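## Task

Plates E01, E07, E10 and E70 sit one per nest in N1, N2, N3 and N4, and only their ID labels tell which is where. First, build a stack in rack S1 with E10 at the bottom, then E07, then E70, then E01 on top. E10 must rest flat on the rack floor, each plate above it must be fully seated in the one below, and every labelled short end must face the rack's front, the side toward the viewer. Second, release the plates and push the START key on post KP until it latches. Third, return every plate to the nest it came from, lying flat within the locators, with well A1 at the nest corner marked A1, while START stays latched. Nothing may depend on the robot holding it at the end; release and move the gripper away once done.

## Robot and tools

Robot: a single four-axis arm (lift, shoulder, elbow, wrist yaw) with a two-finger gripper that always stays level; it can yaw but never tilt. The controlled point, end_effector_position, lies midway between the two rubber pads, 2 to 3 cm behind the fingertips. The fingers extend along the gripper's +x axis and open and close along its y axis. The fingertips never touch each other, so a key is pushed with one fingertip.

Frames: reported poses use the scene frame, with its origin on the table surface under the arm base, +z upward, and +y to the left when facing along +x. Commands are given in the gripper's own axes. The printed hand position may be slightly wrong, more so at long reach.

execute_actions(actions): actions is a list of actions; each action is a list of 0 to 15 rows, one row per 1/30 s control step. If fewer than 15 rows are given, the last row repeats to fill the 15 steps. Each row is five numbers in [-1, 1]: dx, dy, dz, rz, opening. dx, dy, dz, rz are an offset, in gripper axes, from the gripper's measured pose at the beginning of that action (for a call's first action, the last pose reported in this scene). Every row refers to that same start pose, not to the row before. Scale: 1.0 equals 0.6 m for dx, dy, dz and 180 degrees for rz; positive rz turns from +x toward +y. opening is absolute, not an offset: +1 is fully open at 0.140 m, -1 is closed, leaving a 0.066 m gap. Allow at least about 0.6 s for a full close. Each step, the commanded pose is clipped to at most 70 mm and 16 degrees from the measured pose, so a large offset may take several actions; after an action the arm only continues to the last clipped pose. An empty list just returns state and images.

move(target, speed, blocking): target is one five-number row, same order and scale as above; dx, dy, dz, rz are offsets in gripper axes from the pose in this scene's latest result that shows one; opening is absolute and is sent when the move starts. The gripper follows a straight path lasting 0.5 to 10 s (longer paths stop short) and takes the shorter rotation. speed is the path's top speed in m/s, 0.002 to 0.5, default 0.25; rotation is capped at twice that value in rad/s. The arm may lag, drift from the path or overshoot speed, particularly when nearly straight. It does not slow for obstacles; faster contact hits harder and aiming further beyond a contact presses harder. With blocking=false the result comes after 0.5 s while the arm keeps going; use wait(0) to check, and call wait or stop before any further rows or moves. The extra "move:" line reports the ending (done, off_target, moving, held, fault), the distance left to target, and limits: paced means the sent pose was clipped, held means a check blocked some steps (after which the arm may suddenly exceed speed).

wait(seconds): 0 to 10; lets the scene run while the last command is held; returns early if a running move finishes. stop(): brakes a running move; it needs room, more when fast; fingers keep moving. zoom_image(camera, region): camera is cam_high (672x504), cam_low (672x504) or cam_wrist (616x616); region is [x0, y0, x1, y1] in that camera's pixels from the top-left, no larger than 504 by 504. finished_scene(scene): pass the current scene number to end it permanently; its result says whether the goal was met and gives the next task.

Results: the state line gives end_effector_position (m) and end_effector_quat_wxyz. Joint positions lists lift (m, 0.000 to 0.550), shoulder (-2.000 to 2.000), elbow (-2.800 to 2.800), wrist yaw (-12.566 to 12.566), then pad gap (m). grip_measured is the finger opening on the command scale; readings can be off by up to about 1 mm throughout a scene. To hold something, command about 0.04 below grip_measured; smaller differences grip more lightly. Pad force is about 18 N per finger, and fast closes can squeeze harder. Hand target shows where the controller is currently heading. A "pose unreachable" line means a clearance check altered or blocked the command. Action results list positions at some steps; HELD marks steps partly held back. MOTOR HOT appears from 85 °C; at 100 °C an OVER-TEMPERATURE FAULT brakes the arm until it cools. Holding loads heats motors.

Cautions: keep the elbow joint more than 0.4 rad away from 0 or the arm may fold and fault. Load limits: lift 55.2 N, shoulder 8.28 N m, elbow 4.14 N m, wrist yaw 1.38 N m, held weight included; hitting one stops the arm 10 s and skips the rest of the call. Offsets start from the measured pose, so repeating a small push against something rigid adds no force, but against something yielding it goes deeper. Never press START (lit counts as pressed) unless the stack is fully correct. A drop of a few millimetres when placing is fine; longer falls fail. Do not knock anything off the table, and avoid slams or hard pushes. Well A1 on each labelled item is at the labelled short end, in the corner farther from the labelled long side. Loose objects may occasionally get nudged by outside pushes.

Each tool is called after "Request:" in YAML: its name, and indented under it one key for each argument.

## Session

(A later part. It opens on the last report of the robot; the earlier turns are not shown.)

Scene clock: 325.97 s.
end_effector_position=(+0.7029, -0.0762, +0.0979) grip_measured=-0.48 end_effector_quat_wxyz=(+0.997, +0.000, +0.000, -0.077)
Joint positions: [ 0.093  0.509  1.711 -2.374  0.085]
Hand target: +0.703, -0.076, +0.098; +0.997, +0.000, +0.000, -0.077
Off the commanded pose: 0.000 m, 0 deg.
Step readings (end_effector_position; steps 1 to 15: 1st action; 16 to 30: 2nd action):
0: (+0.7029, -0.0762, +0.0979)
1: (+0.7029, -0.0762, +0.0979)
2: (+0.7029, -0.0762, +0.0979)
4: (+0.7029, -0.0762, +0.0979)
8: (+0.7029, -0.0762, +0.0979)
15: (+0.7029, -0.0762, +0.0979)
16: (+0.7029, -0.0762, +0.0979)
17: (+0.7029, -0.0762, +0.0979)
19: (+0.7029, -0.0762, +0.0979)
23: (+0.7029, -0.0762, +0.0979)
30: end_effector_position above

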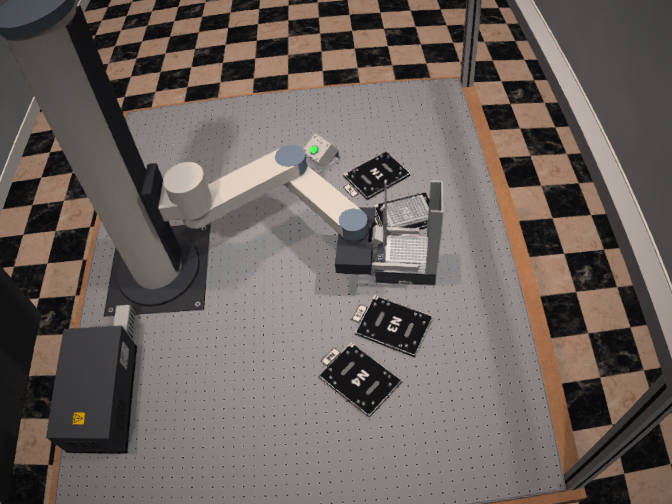

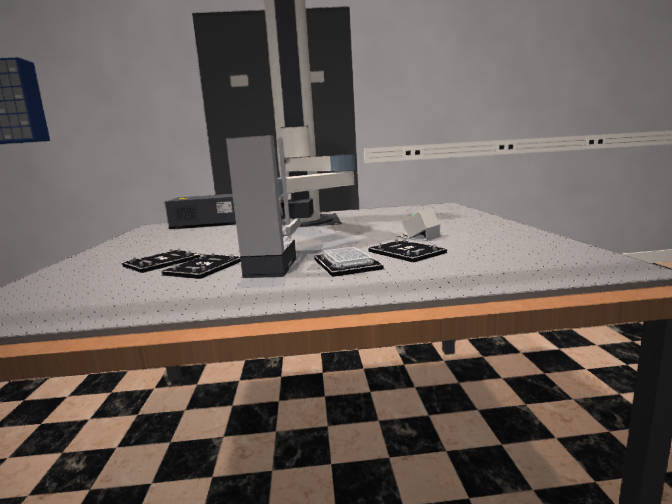

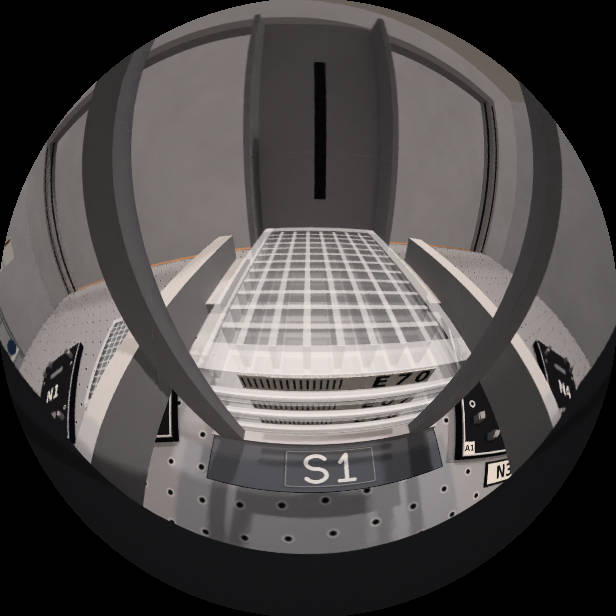

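Request:
move:
  target: [0,0.0007,-0.0198,0,-0.53]
  speed: 0.02

Request:
execute_actions:
  actions:
    - [[0,0,0,0,0.1]]

Request:
move:
  target: [-0.27,0,0.0905,0,0.1]

Request:
move:
  target: [-0.0288,0.2039,0,0.108,0.1]

Request:
move:
  target: [0.27,0,0,0,0.1]
  speed: 0.2

Scene clock: 337.23 s.
end_effector_position=(+0.6427, -0.2441, +0.0306) grip_measured=-0.48 end_effector_quat_wxyz=(+0.970, +0.000, +0.000, -0.244)
Joint positions: [ 0.026  0.187  1.677 -2.357  0.085]
Hand target: +0.643, -0.244, +0.031; +0.970, +0.000, +0.000, -0.244
Off the commanded pose: 0.000 m, 0 deg.
move: done

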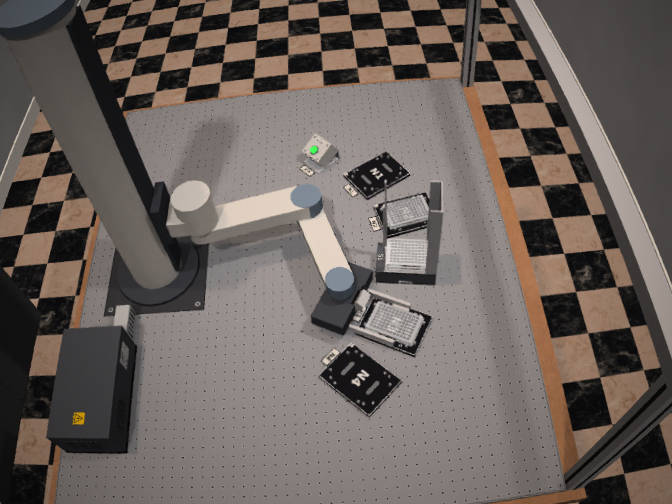

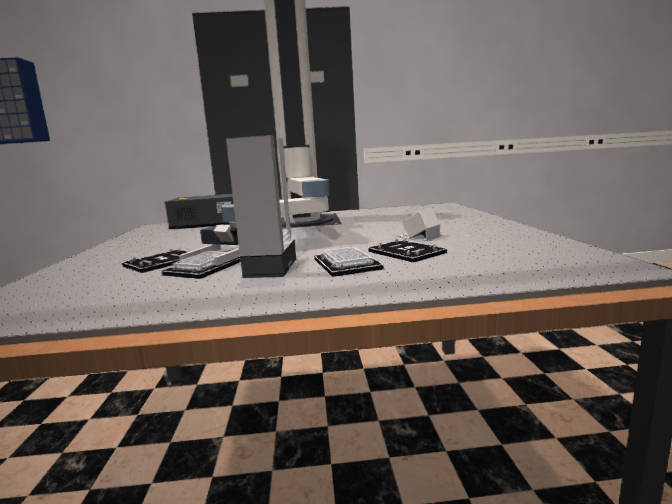

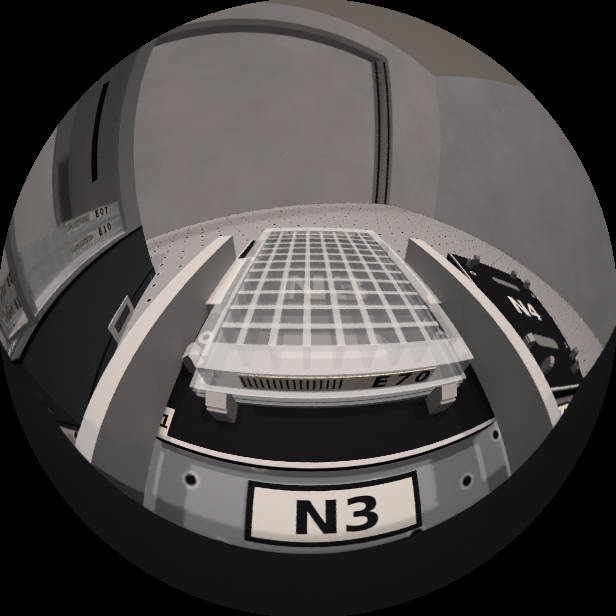

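Scene clock: 337.73 s.
end_effector_position=(+0.6427, -0.2441, +0.0306) grip_measured=+0.10 end_effector_quat_wxyz=(+0.970, +0.000, +0.000, -0.244)
Joint positions: [ 0.026  0.187  1.677 -2.357  0.107]
Hand target: +0.643, -0.244, +0.031; +0.970, +0.000, +0.000, -0.244
Off the commanded pose: 0.000 m, 0 deg.
Step readings (end_effector_position):
0: (+0.6427, -0.2441, +0.0306)
1: (+0.6427, -0.2441, +0.0306)
2: (+0.6427, -0.2441, +0.0306)
4: (+0.6427, -0.2441, +0.0306)
8: (+0.6427, -0.2441, +0.0306)
15: end_effector_position above

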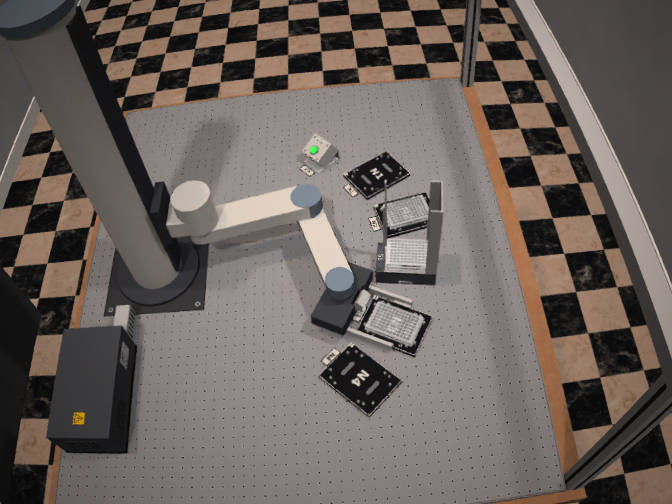

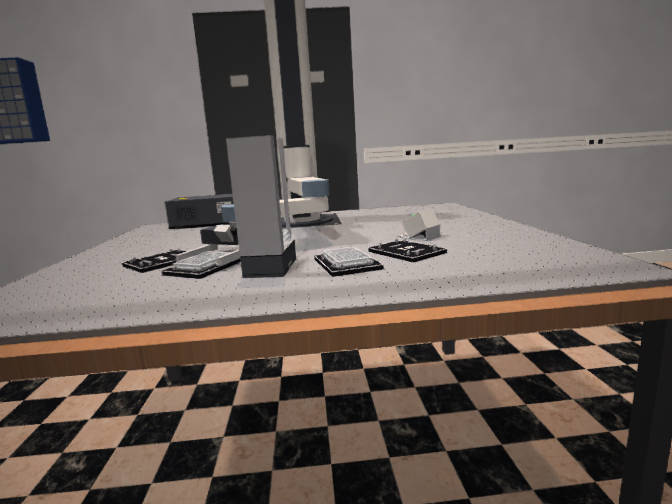

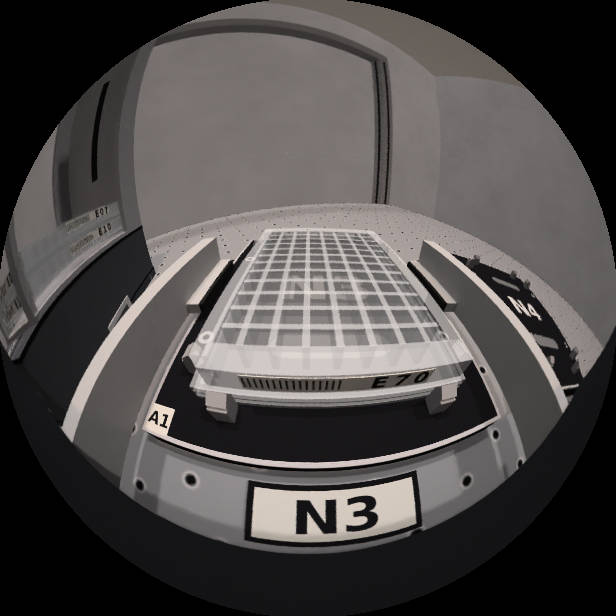

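Scene clock: 338.80 s.
end_effector_position=(+0.5000, -0.1673, +0.0849) grip_measured=+0.10 end_effector_quat_wxyz=(+0.970, +0.000, +0.000, -0.245)
Joint positions: [ 0.08   0.504  0.885 -1.883  0.107]
Hand target: +0.500, -0.167, +0.085; +0.970, +0.000, +0.000, -0.244
Off the commanded pose: 0.000 m, 0 deg.
move: done

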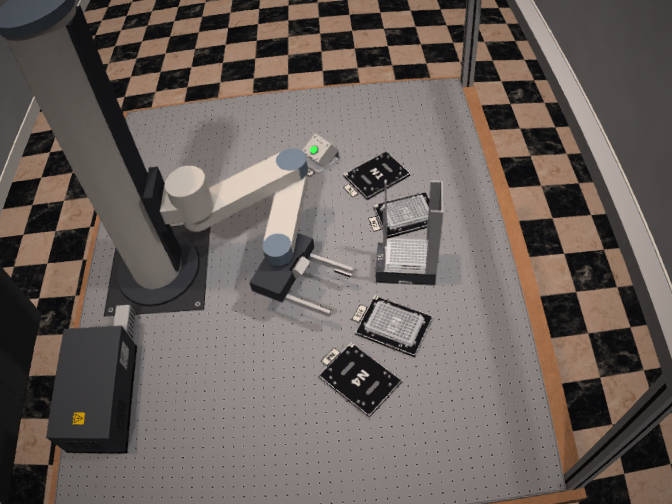

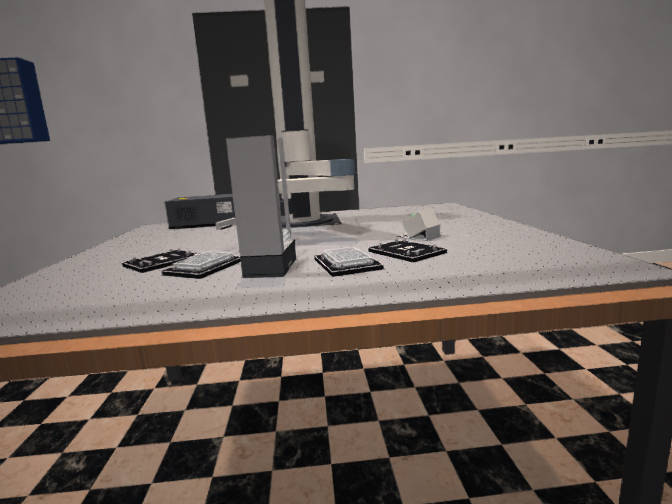

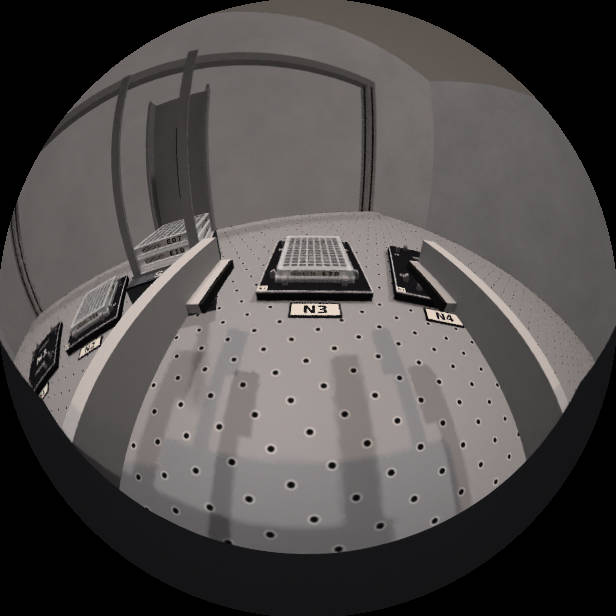

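Scene clock: 339.83 s.
end_effector_position=(+0.5429, -0.0512, +0.0849) grip_measured=+0.10 end_effector_quat_wxyz=(+0.997, +0.000, +0.000, -0.077)
Joint positions: [ 0.08   0.831  0.911 -1.896  0.107]
Hand target: +0.543, -0.051, +0.085; +0.997, +0.000, +0.000, -0.077
Off the commanded pose: 0.000 m, 0 deg.
move: done

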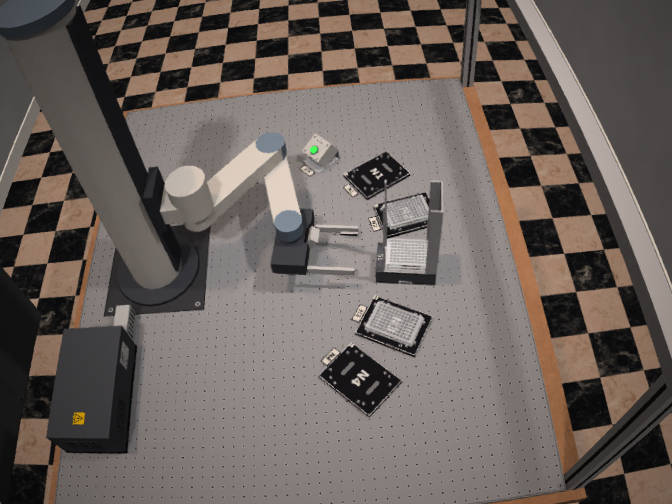

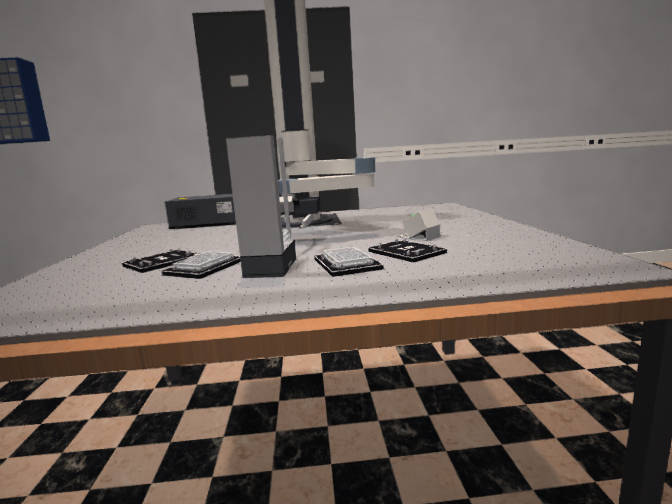

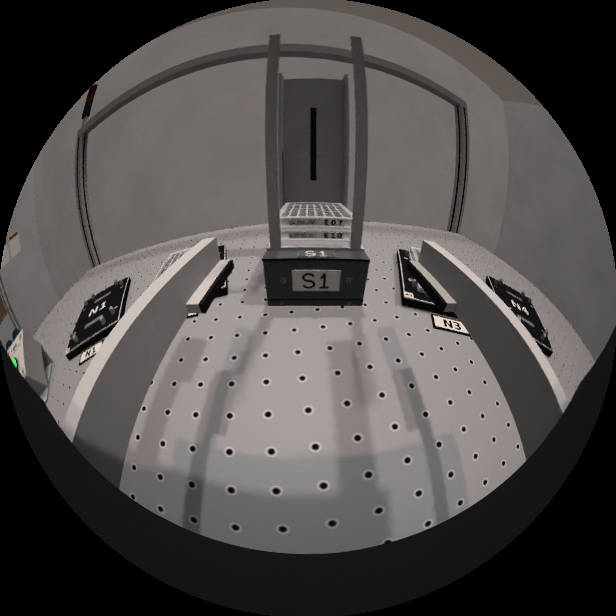

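Scene clock: 341.03 s.
end_effector_position=(+0.7030, -0.0761, +0.0849) grip_measured=+0.10 end_effector_quat_wxyz=(+0.997, +0.000, +0.000, -0.077)
Joint positions: [ 0.08   0.509  1.711 -2.374  0.107]
Hand target: +0.703, -0.076, +0.085; +0.997, +0.000, +0.000, -0.077
Off the commanded pose: 0.000 m, 0 deg.
move: done

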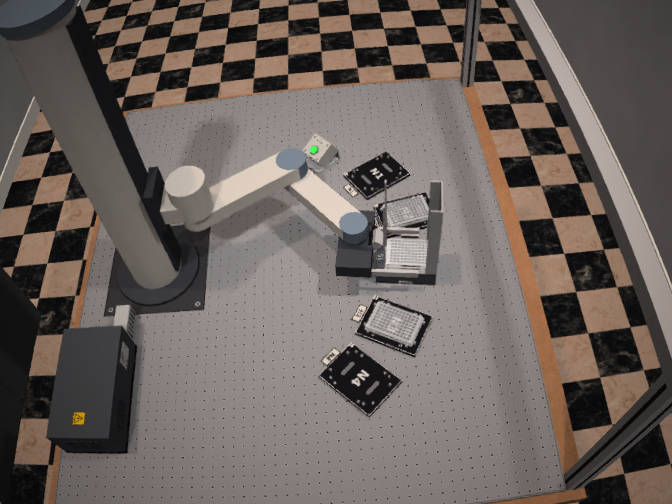

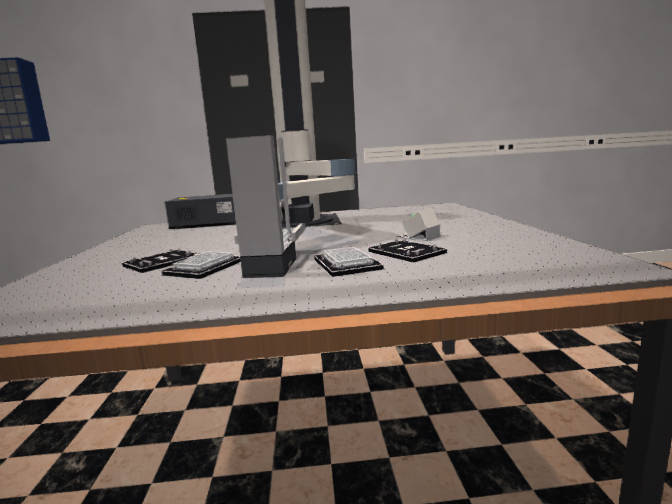

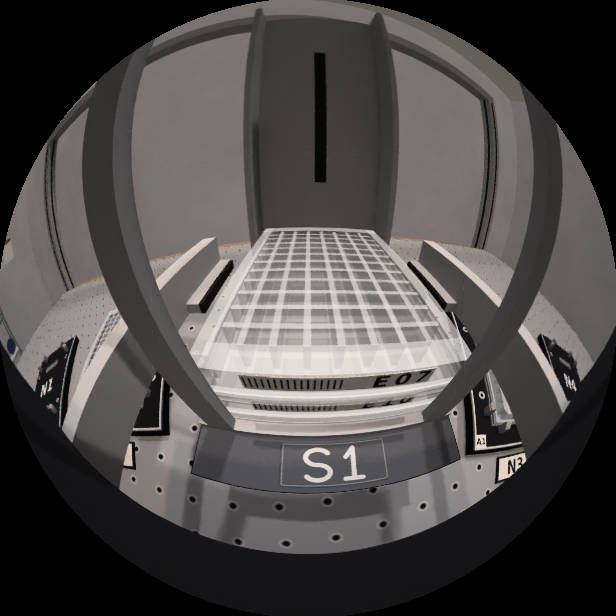

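Request:
execute_actions:
  actions:
    - [[0,0,0,0,-0.44]]
    - [[0,0,0,0,-0.47],[0,0,0,0,-0.48],[0,0,0,0,-0.5],[0,0,0,0,-0.5],[0,0,0,0,-0.53]]

Request:
move:
  target: [0,0,0.4093,0,-0.53]
  speed: 0.2

Request:
move:
  target: [-0.1797,-0.5437,0,-0.2012,-0.53]
  speed: 0.3

Request:
move:
  target: [0,0,-0.48,0,-0.53]
  speed: 0.3

Request:
move:
  target: [0,0,-0.0198,0,-0.53]
  speed: 0.02

Scene clock: 348.30 s.
end_effector_position=(+0.7030, -0.0761, +0.0849) grip_measured=-0.47 end_effector_quat_wxyz=(+0.997, +0.000, +0.000, -0.077)
Joint positions: [ 0.08   0.509  1.711 -2.374  0.085]
Hand target: +0.703, -0.076, +0.085; +0.997, +0.000, +0.000, -0.077
Off the commanded pose: 0.000 m, 0 deg.
Step readings (end_effector_position; steps 1 to 15: 1st action; 16 to 30: 2nd action):
0: (+0.7030, -0.0761, +0.0849)
1: (+0.7030, -0.0761, +0.0849)
2: (+0.7030, -0.0761, +0.0849)
4: (+0.7030, -0.0761, +0.0849)
8: (+0.7030, -0.0761, +0.0849)
15: (+0.7030, -0.0761, +0.0849)
16: (+0.7030, -0.0761, +0.0849)
17: (+0.7030, -0.0761, +0.0849)
19: (+0.7030, -0.0761, +0.0849)
23: (+0.7030, -0.0761, +0.0849)
30: end_effector_position above

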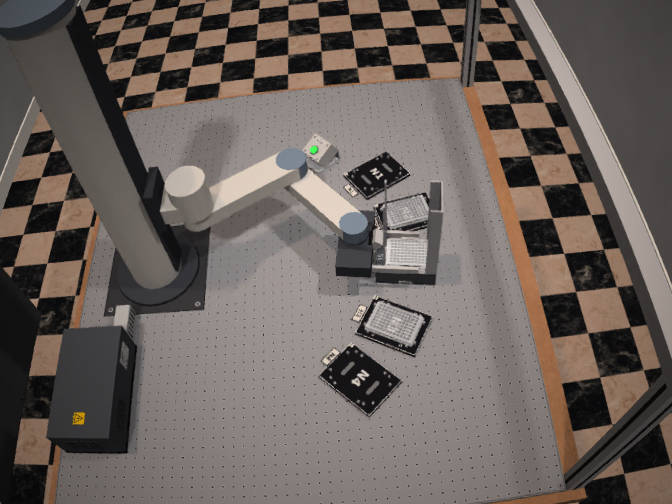

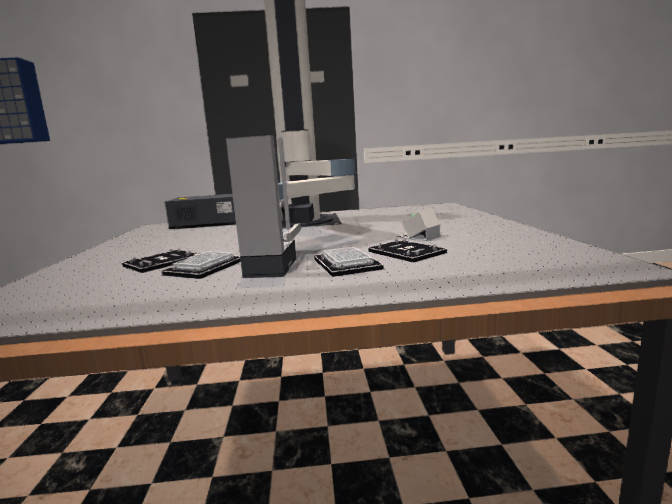

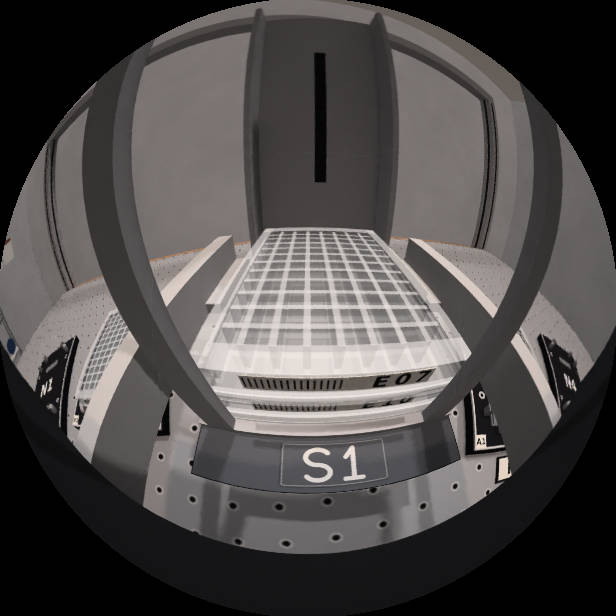

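Scene clock: 349.93 s.
end_effector_position=(+0.7030, -0.0761, +0.3305) grip_measured=-0.47 end_effector_quat_wxyz=(+0.997, +0.000, +0.000, -0.077)
Joint positions: [ 0.326  0.509  1.711 -2.374  0.085]
Hand target: +0.703, -0.076, +0.330; +0.997, +0.000, +0.000, -0.077
Off the commanded pose: 0.000 m, 0 deg.
move: done

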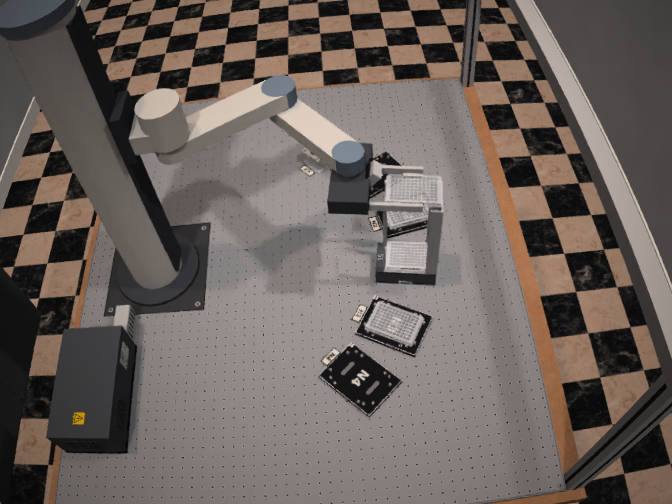

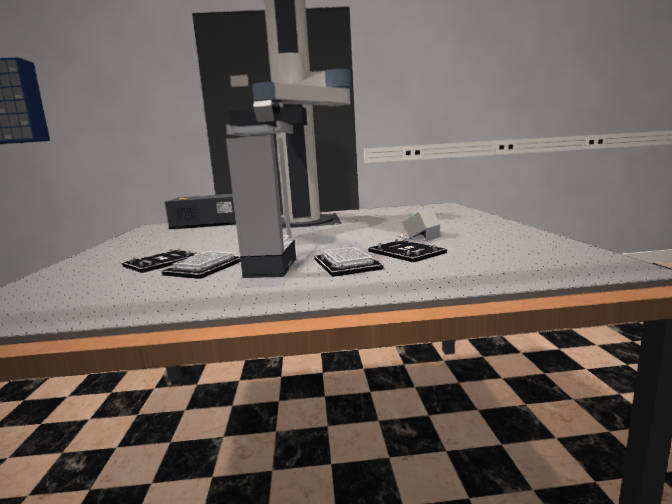

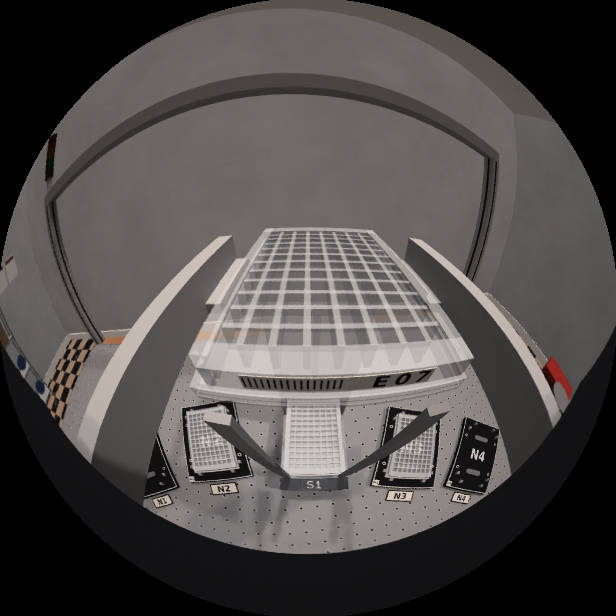

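Scene clock: 351.50 s.
end_effector_position=(+0.5463, -0.3820, +0.3305) grip_measured=-0.47 end_effector_quat_wxyz=(+0.924, +0.000, +0.000, -0.383)
Joint positions: [ 0.326 -0.154  1.707 -2.338  0.085]
Hand target: +0.546, -0.382, +0.331; +0.924, +0.000, +0.000, -0.383
Off the commanded pose: 0.000 m, 0 deg.
move: done

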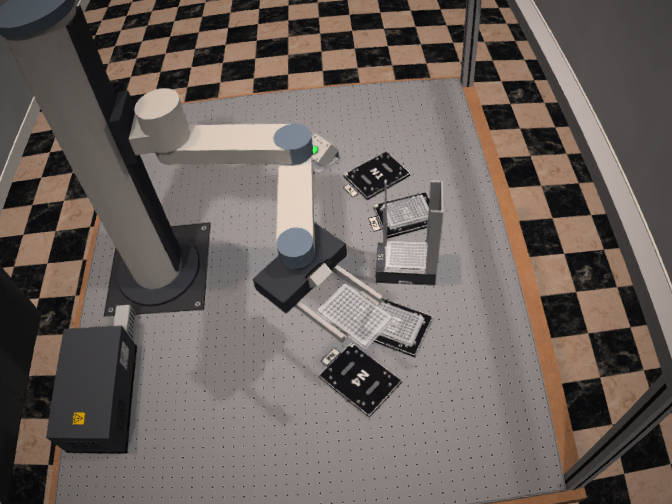

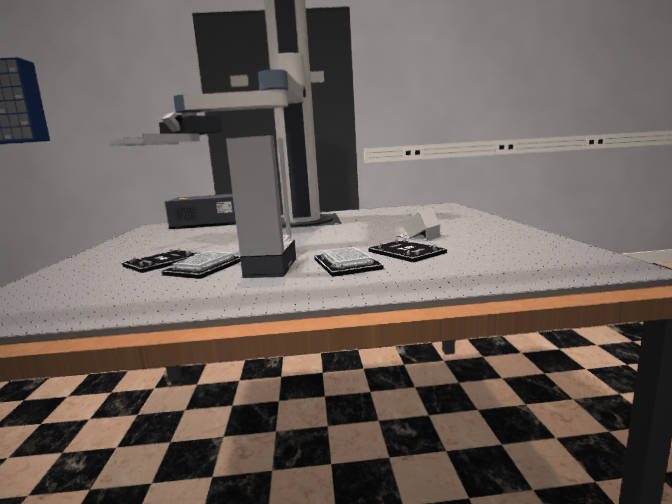

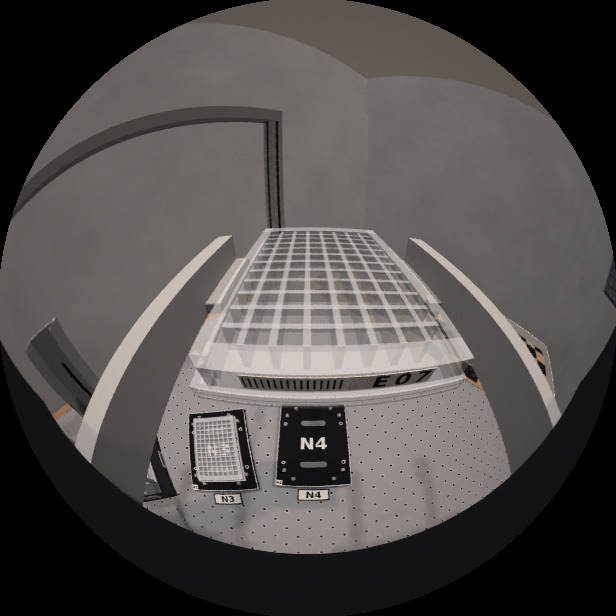

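Scene clock: 352.93 s.
end_effector_position=(+0.5462, -0.3820, +0.0425) grip_measured=-0.47 end_effector_quat_wxyz=(+0.924, +0.000, +0.000, -0.383)
Joint positions: [ 0.037 -0.154  1.707 -2.338  0.085]
Hand target: +0.546, -0.382, +0.043; +0.924, +0.000, +0.000, -0.383
Off the commanded pose: 0.000 m, 0 deg.
move: done

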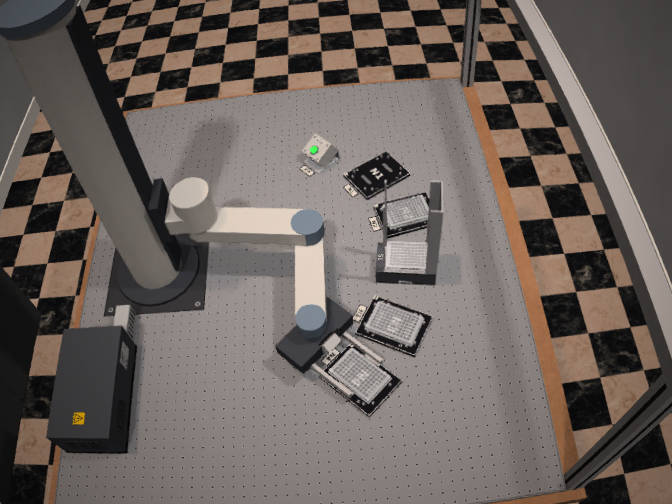

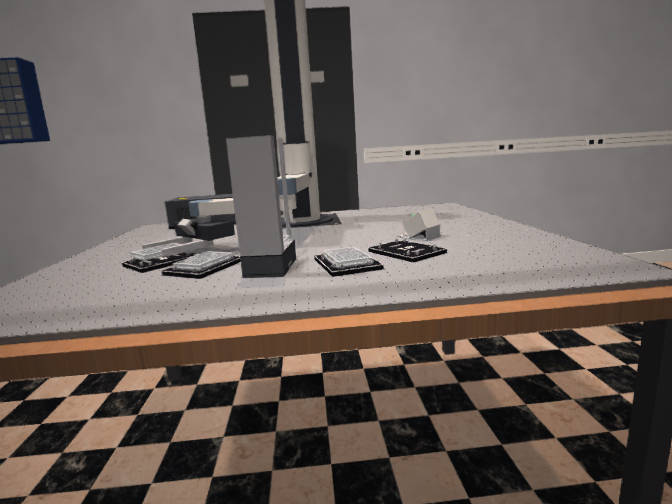

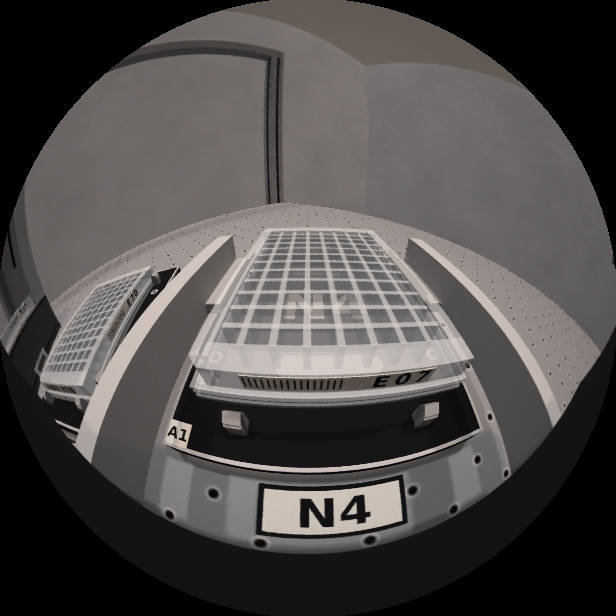

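Scene clock: 353.77 s.
end_effector_position=(+0.5462, -0.3820, +0.0305) grip_measured=-0.47 end_effector_quat_wxyz=(+0.924, +0.000, +0.000, -0.383)
Joint positions: [ 0.026 -0.154  1.707 -2.338  0.085]
Hand target: +0.546, -0.382, +0.031; +0.924, +0.000, +0.000, -0.383
Off the commanded pose: 0.000 m, 0 deg.
move: done

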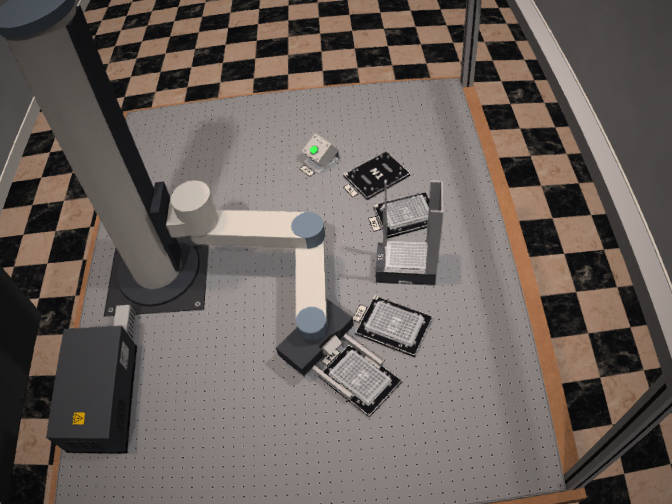

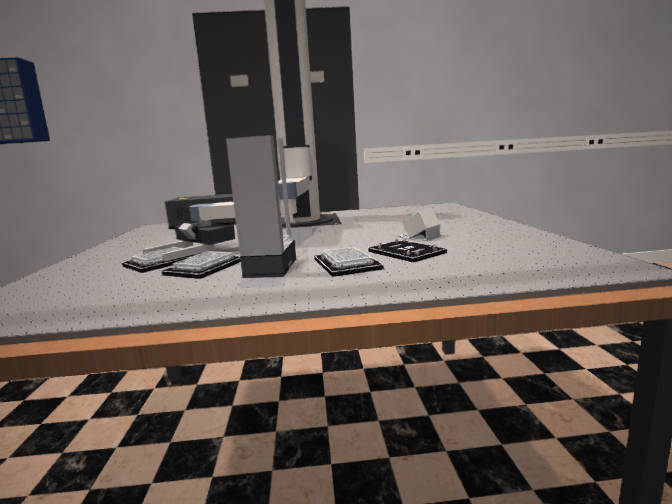

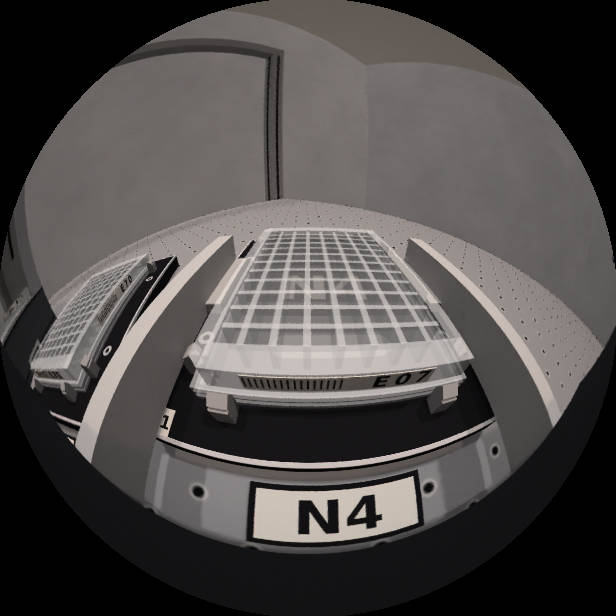

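Request:
execute_actions:
  actions:
    - [[0,0,0,0,0.1]]

Request:
move:
  target: [-0.27,0,0.075,0,0.1]

Request:
move:
  target: [-0.1237,0.386,0,0.201,0.1]

Request:
move:
  target: [0.27,0,-0.006,0,0.1]
  speed: 0.2

Scene clock: 359.70 s.
end_effector_position=(+0.5462, -0.3820, +0.0305) grip_measured=+0.10 end_effector_quat_wxyz=(+0.924, +0.000, +0.000, -0.383)
Joint positions: [ 0.026 -0.154  1.707 -2.338  0.107]
Hand target: +0.546, -0.382, +0.031; +0.924, +0.000, +0.000, -0.383
Off the commanded pose: 0.000 m, 0 deg.
Step readings (end_effector_position):
0: (+0.5462, -0.3820, +0.0305)
1: (+0.5462, -0.3820, +0.0305)
2: (+0.5462, -0.3820, +0.0305)
4: (+0.5462, -0.3820, +0.0305)
8: (+0.5462, -0.3820, +0.0305)
15: end_effector_position above

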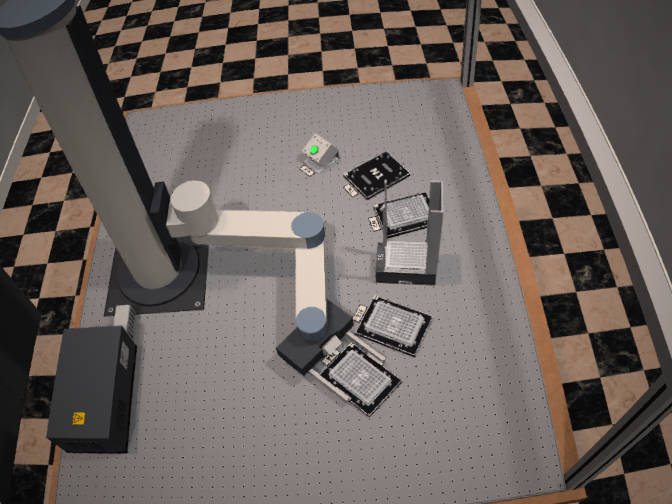

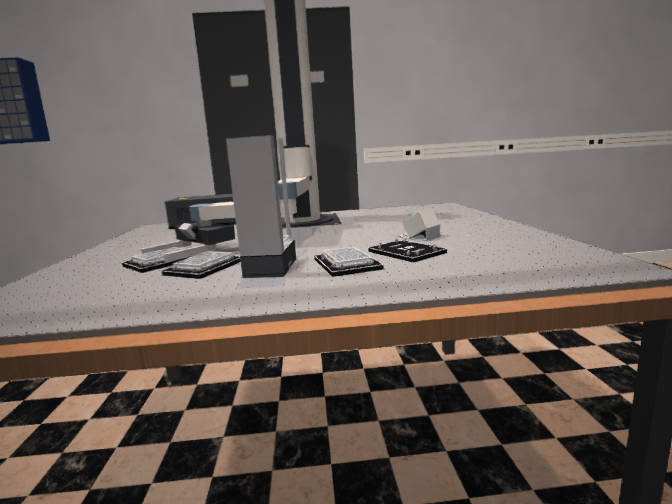

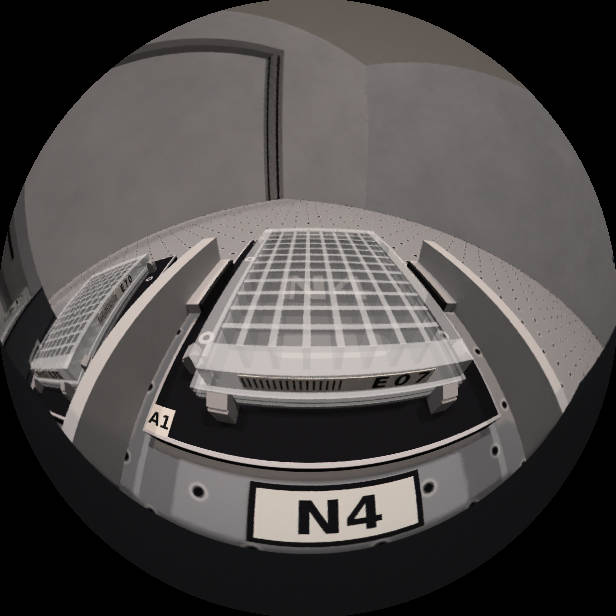

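Scene clock: 360.77 s.
end_effector_position=(+0.4317, -0.2674, +0.0756) grip_measured=+0.10 end_effector_quat_wxyz=(+0.924, +0.000, +0.000, -0.383)
Joint positions: [ 0.071  0.143  0.907 -1.837  0.107]
Hand target: +0.432, -0.267, +0.076; +0.924, +0.000, +0.000, -0.383
Off the commanded pose: 0.000 m, 0 deg.
move: done

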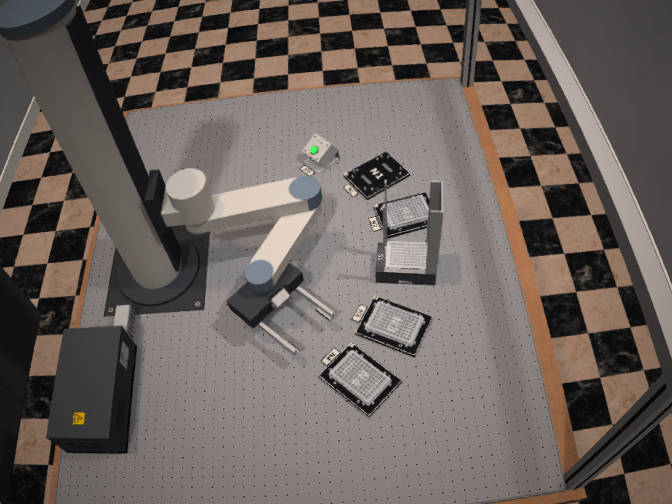

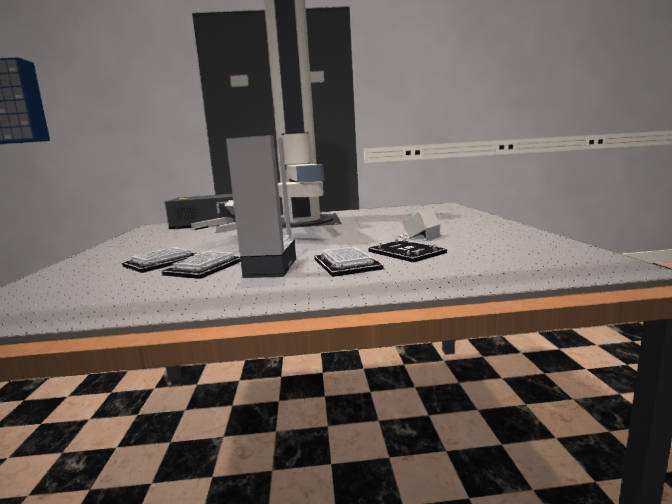

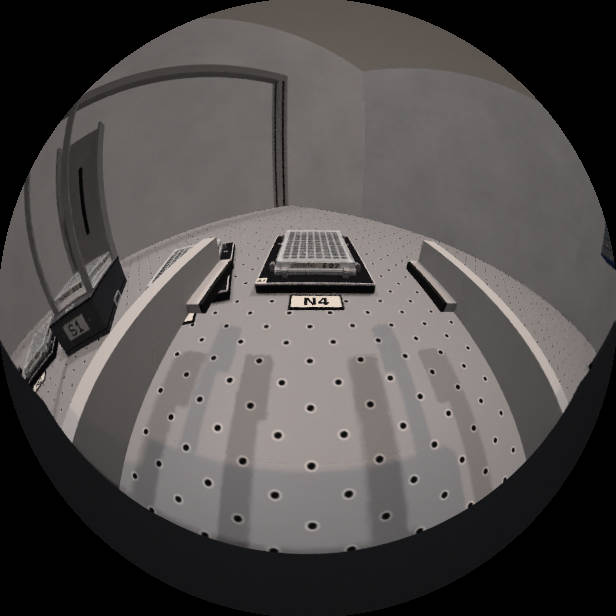

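Scene clock: 362.37 s.
end_effector_position=(+0.5434, -0.0511, +0.0756) grip_measured=+0.10 end_effector_quat_wxyz=(+0.997, +0.000, +0.000, -0.077)
Joint positions: [ 0.071  0.831  0.913 -1.898  0.107]
Hand target: +0.543, -0.051, +0.076; +0.997, +0.000, +0.000, -0.077
Off the commanded pose: 0.000 m, 0 deg.
move: done

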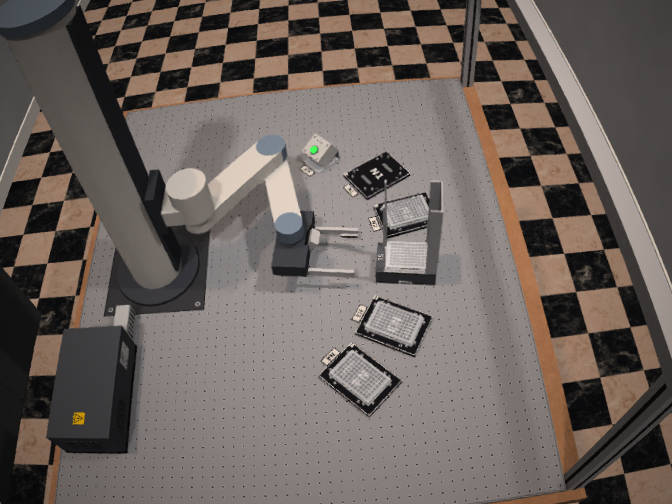

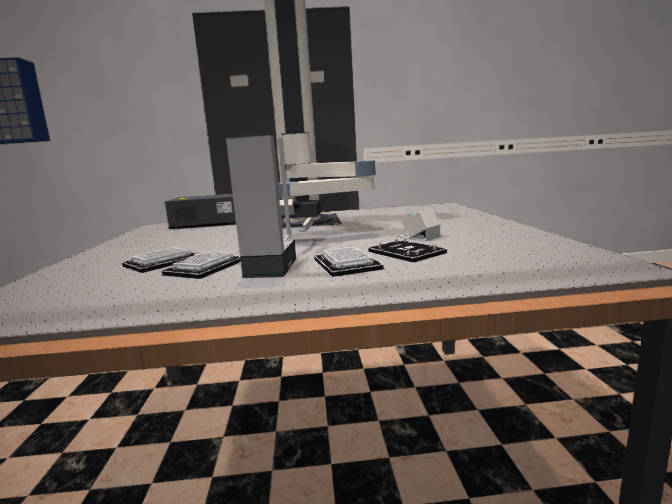

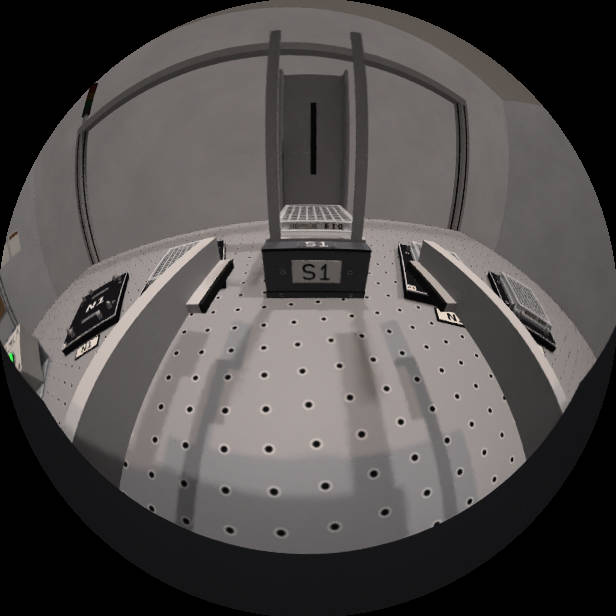

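Scene clock: 363.57 s.
end_effector_position=(+0.7034, -0.0760, +0.0720) grip_measured=+0.10 end_effector_quat_wxyz=(+0.997, +0.000, +0.000, -0.077)
Joint positions: [ 0.067  0.508  1.714 -2.376  0.107]
Hand target: +0.703, -0.076, +0.072; +0.997, +0.000, +0.000, -0.077
Off the commanded pose: 0.000 m, 0 deg.
move: done

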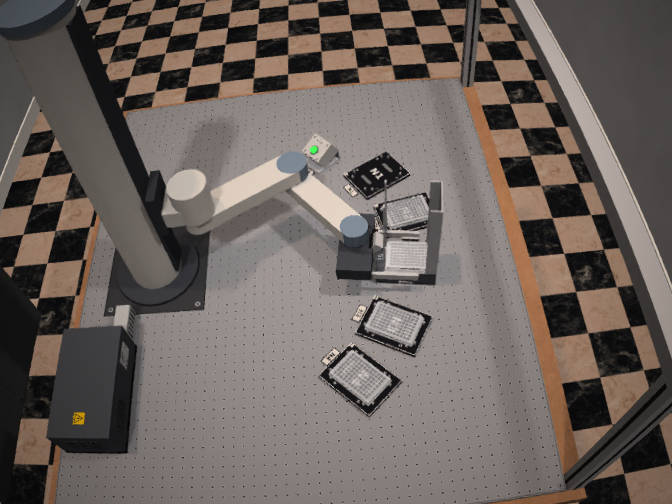

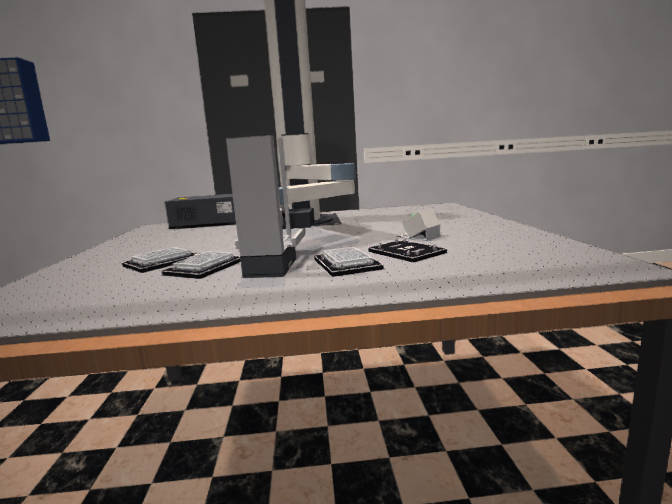

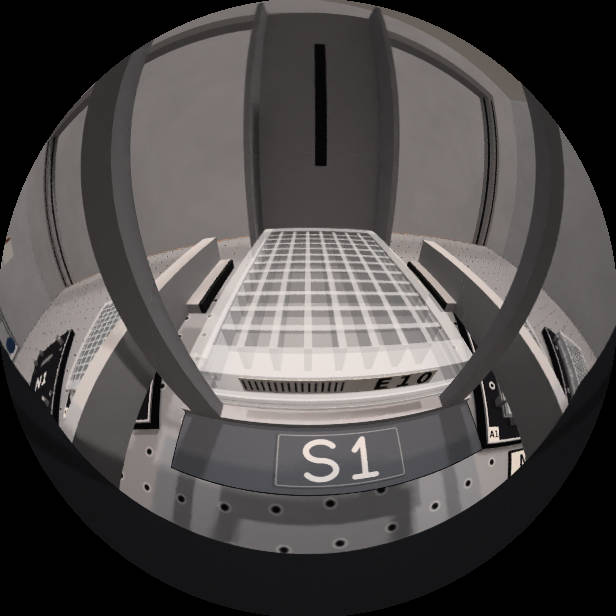

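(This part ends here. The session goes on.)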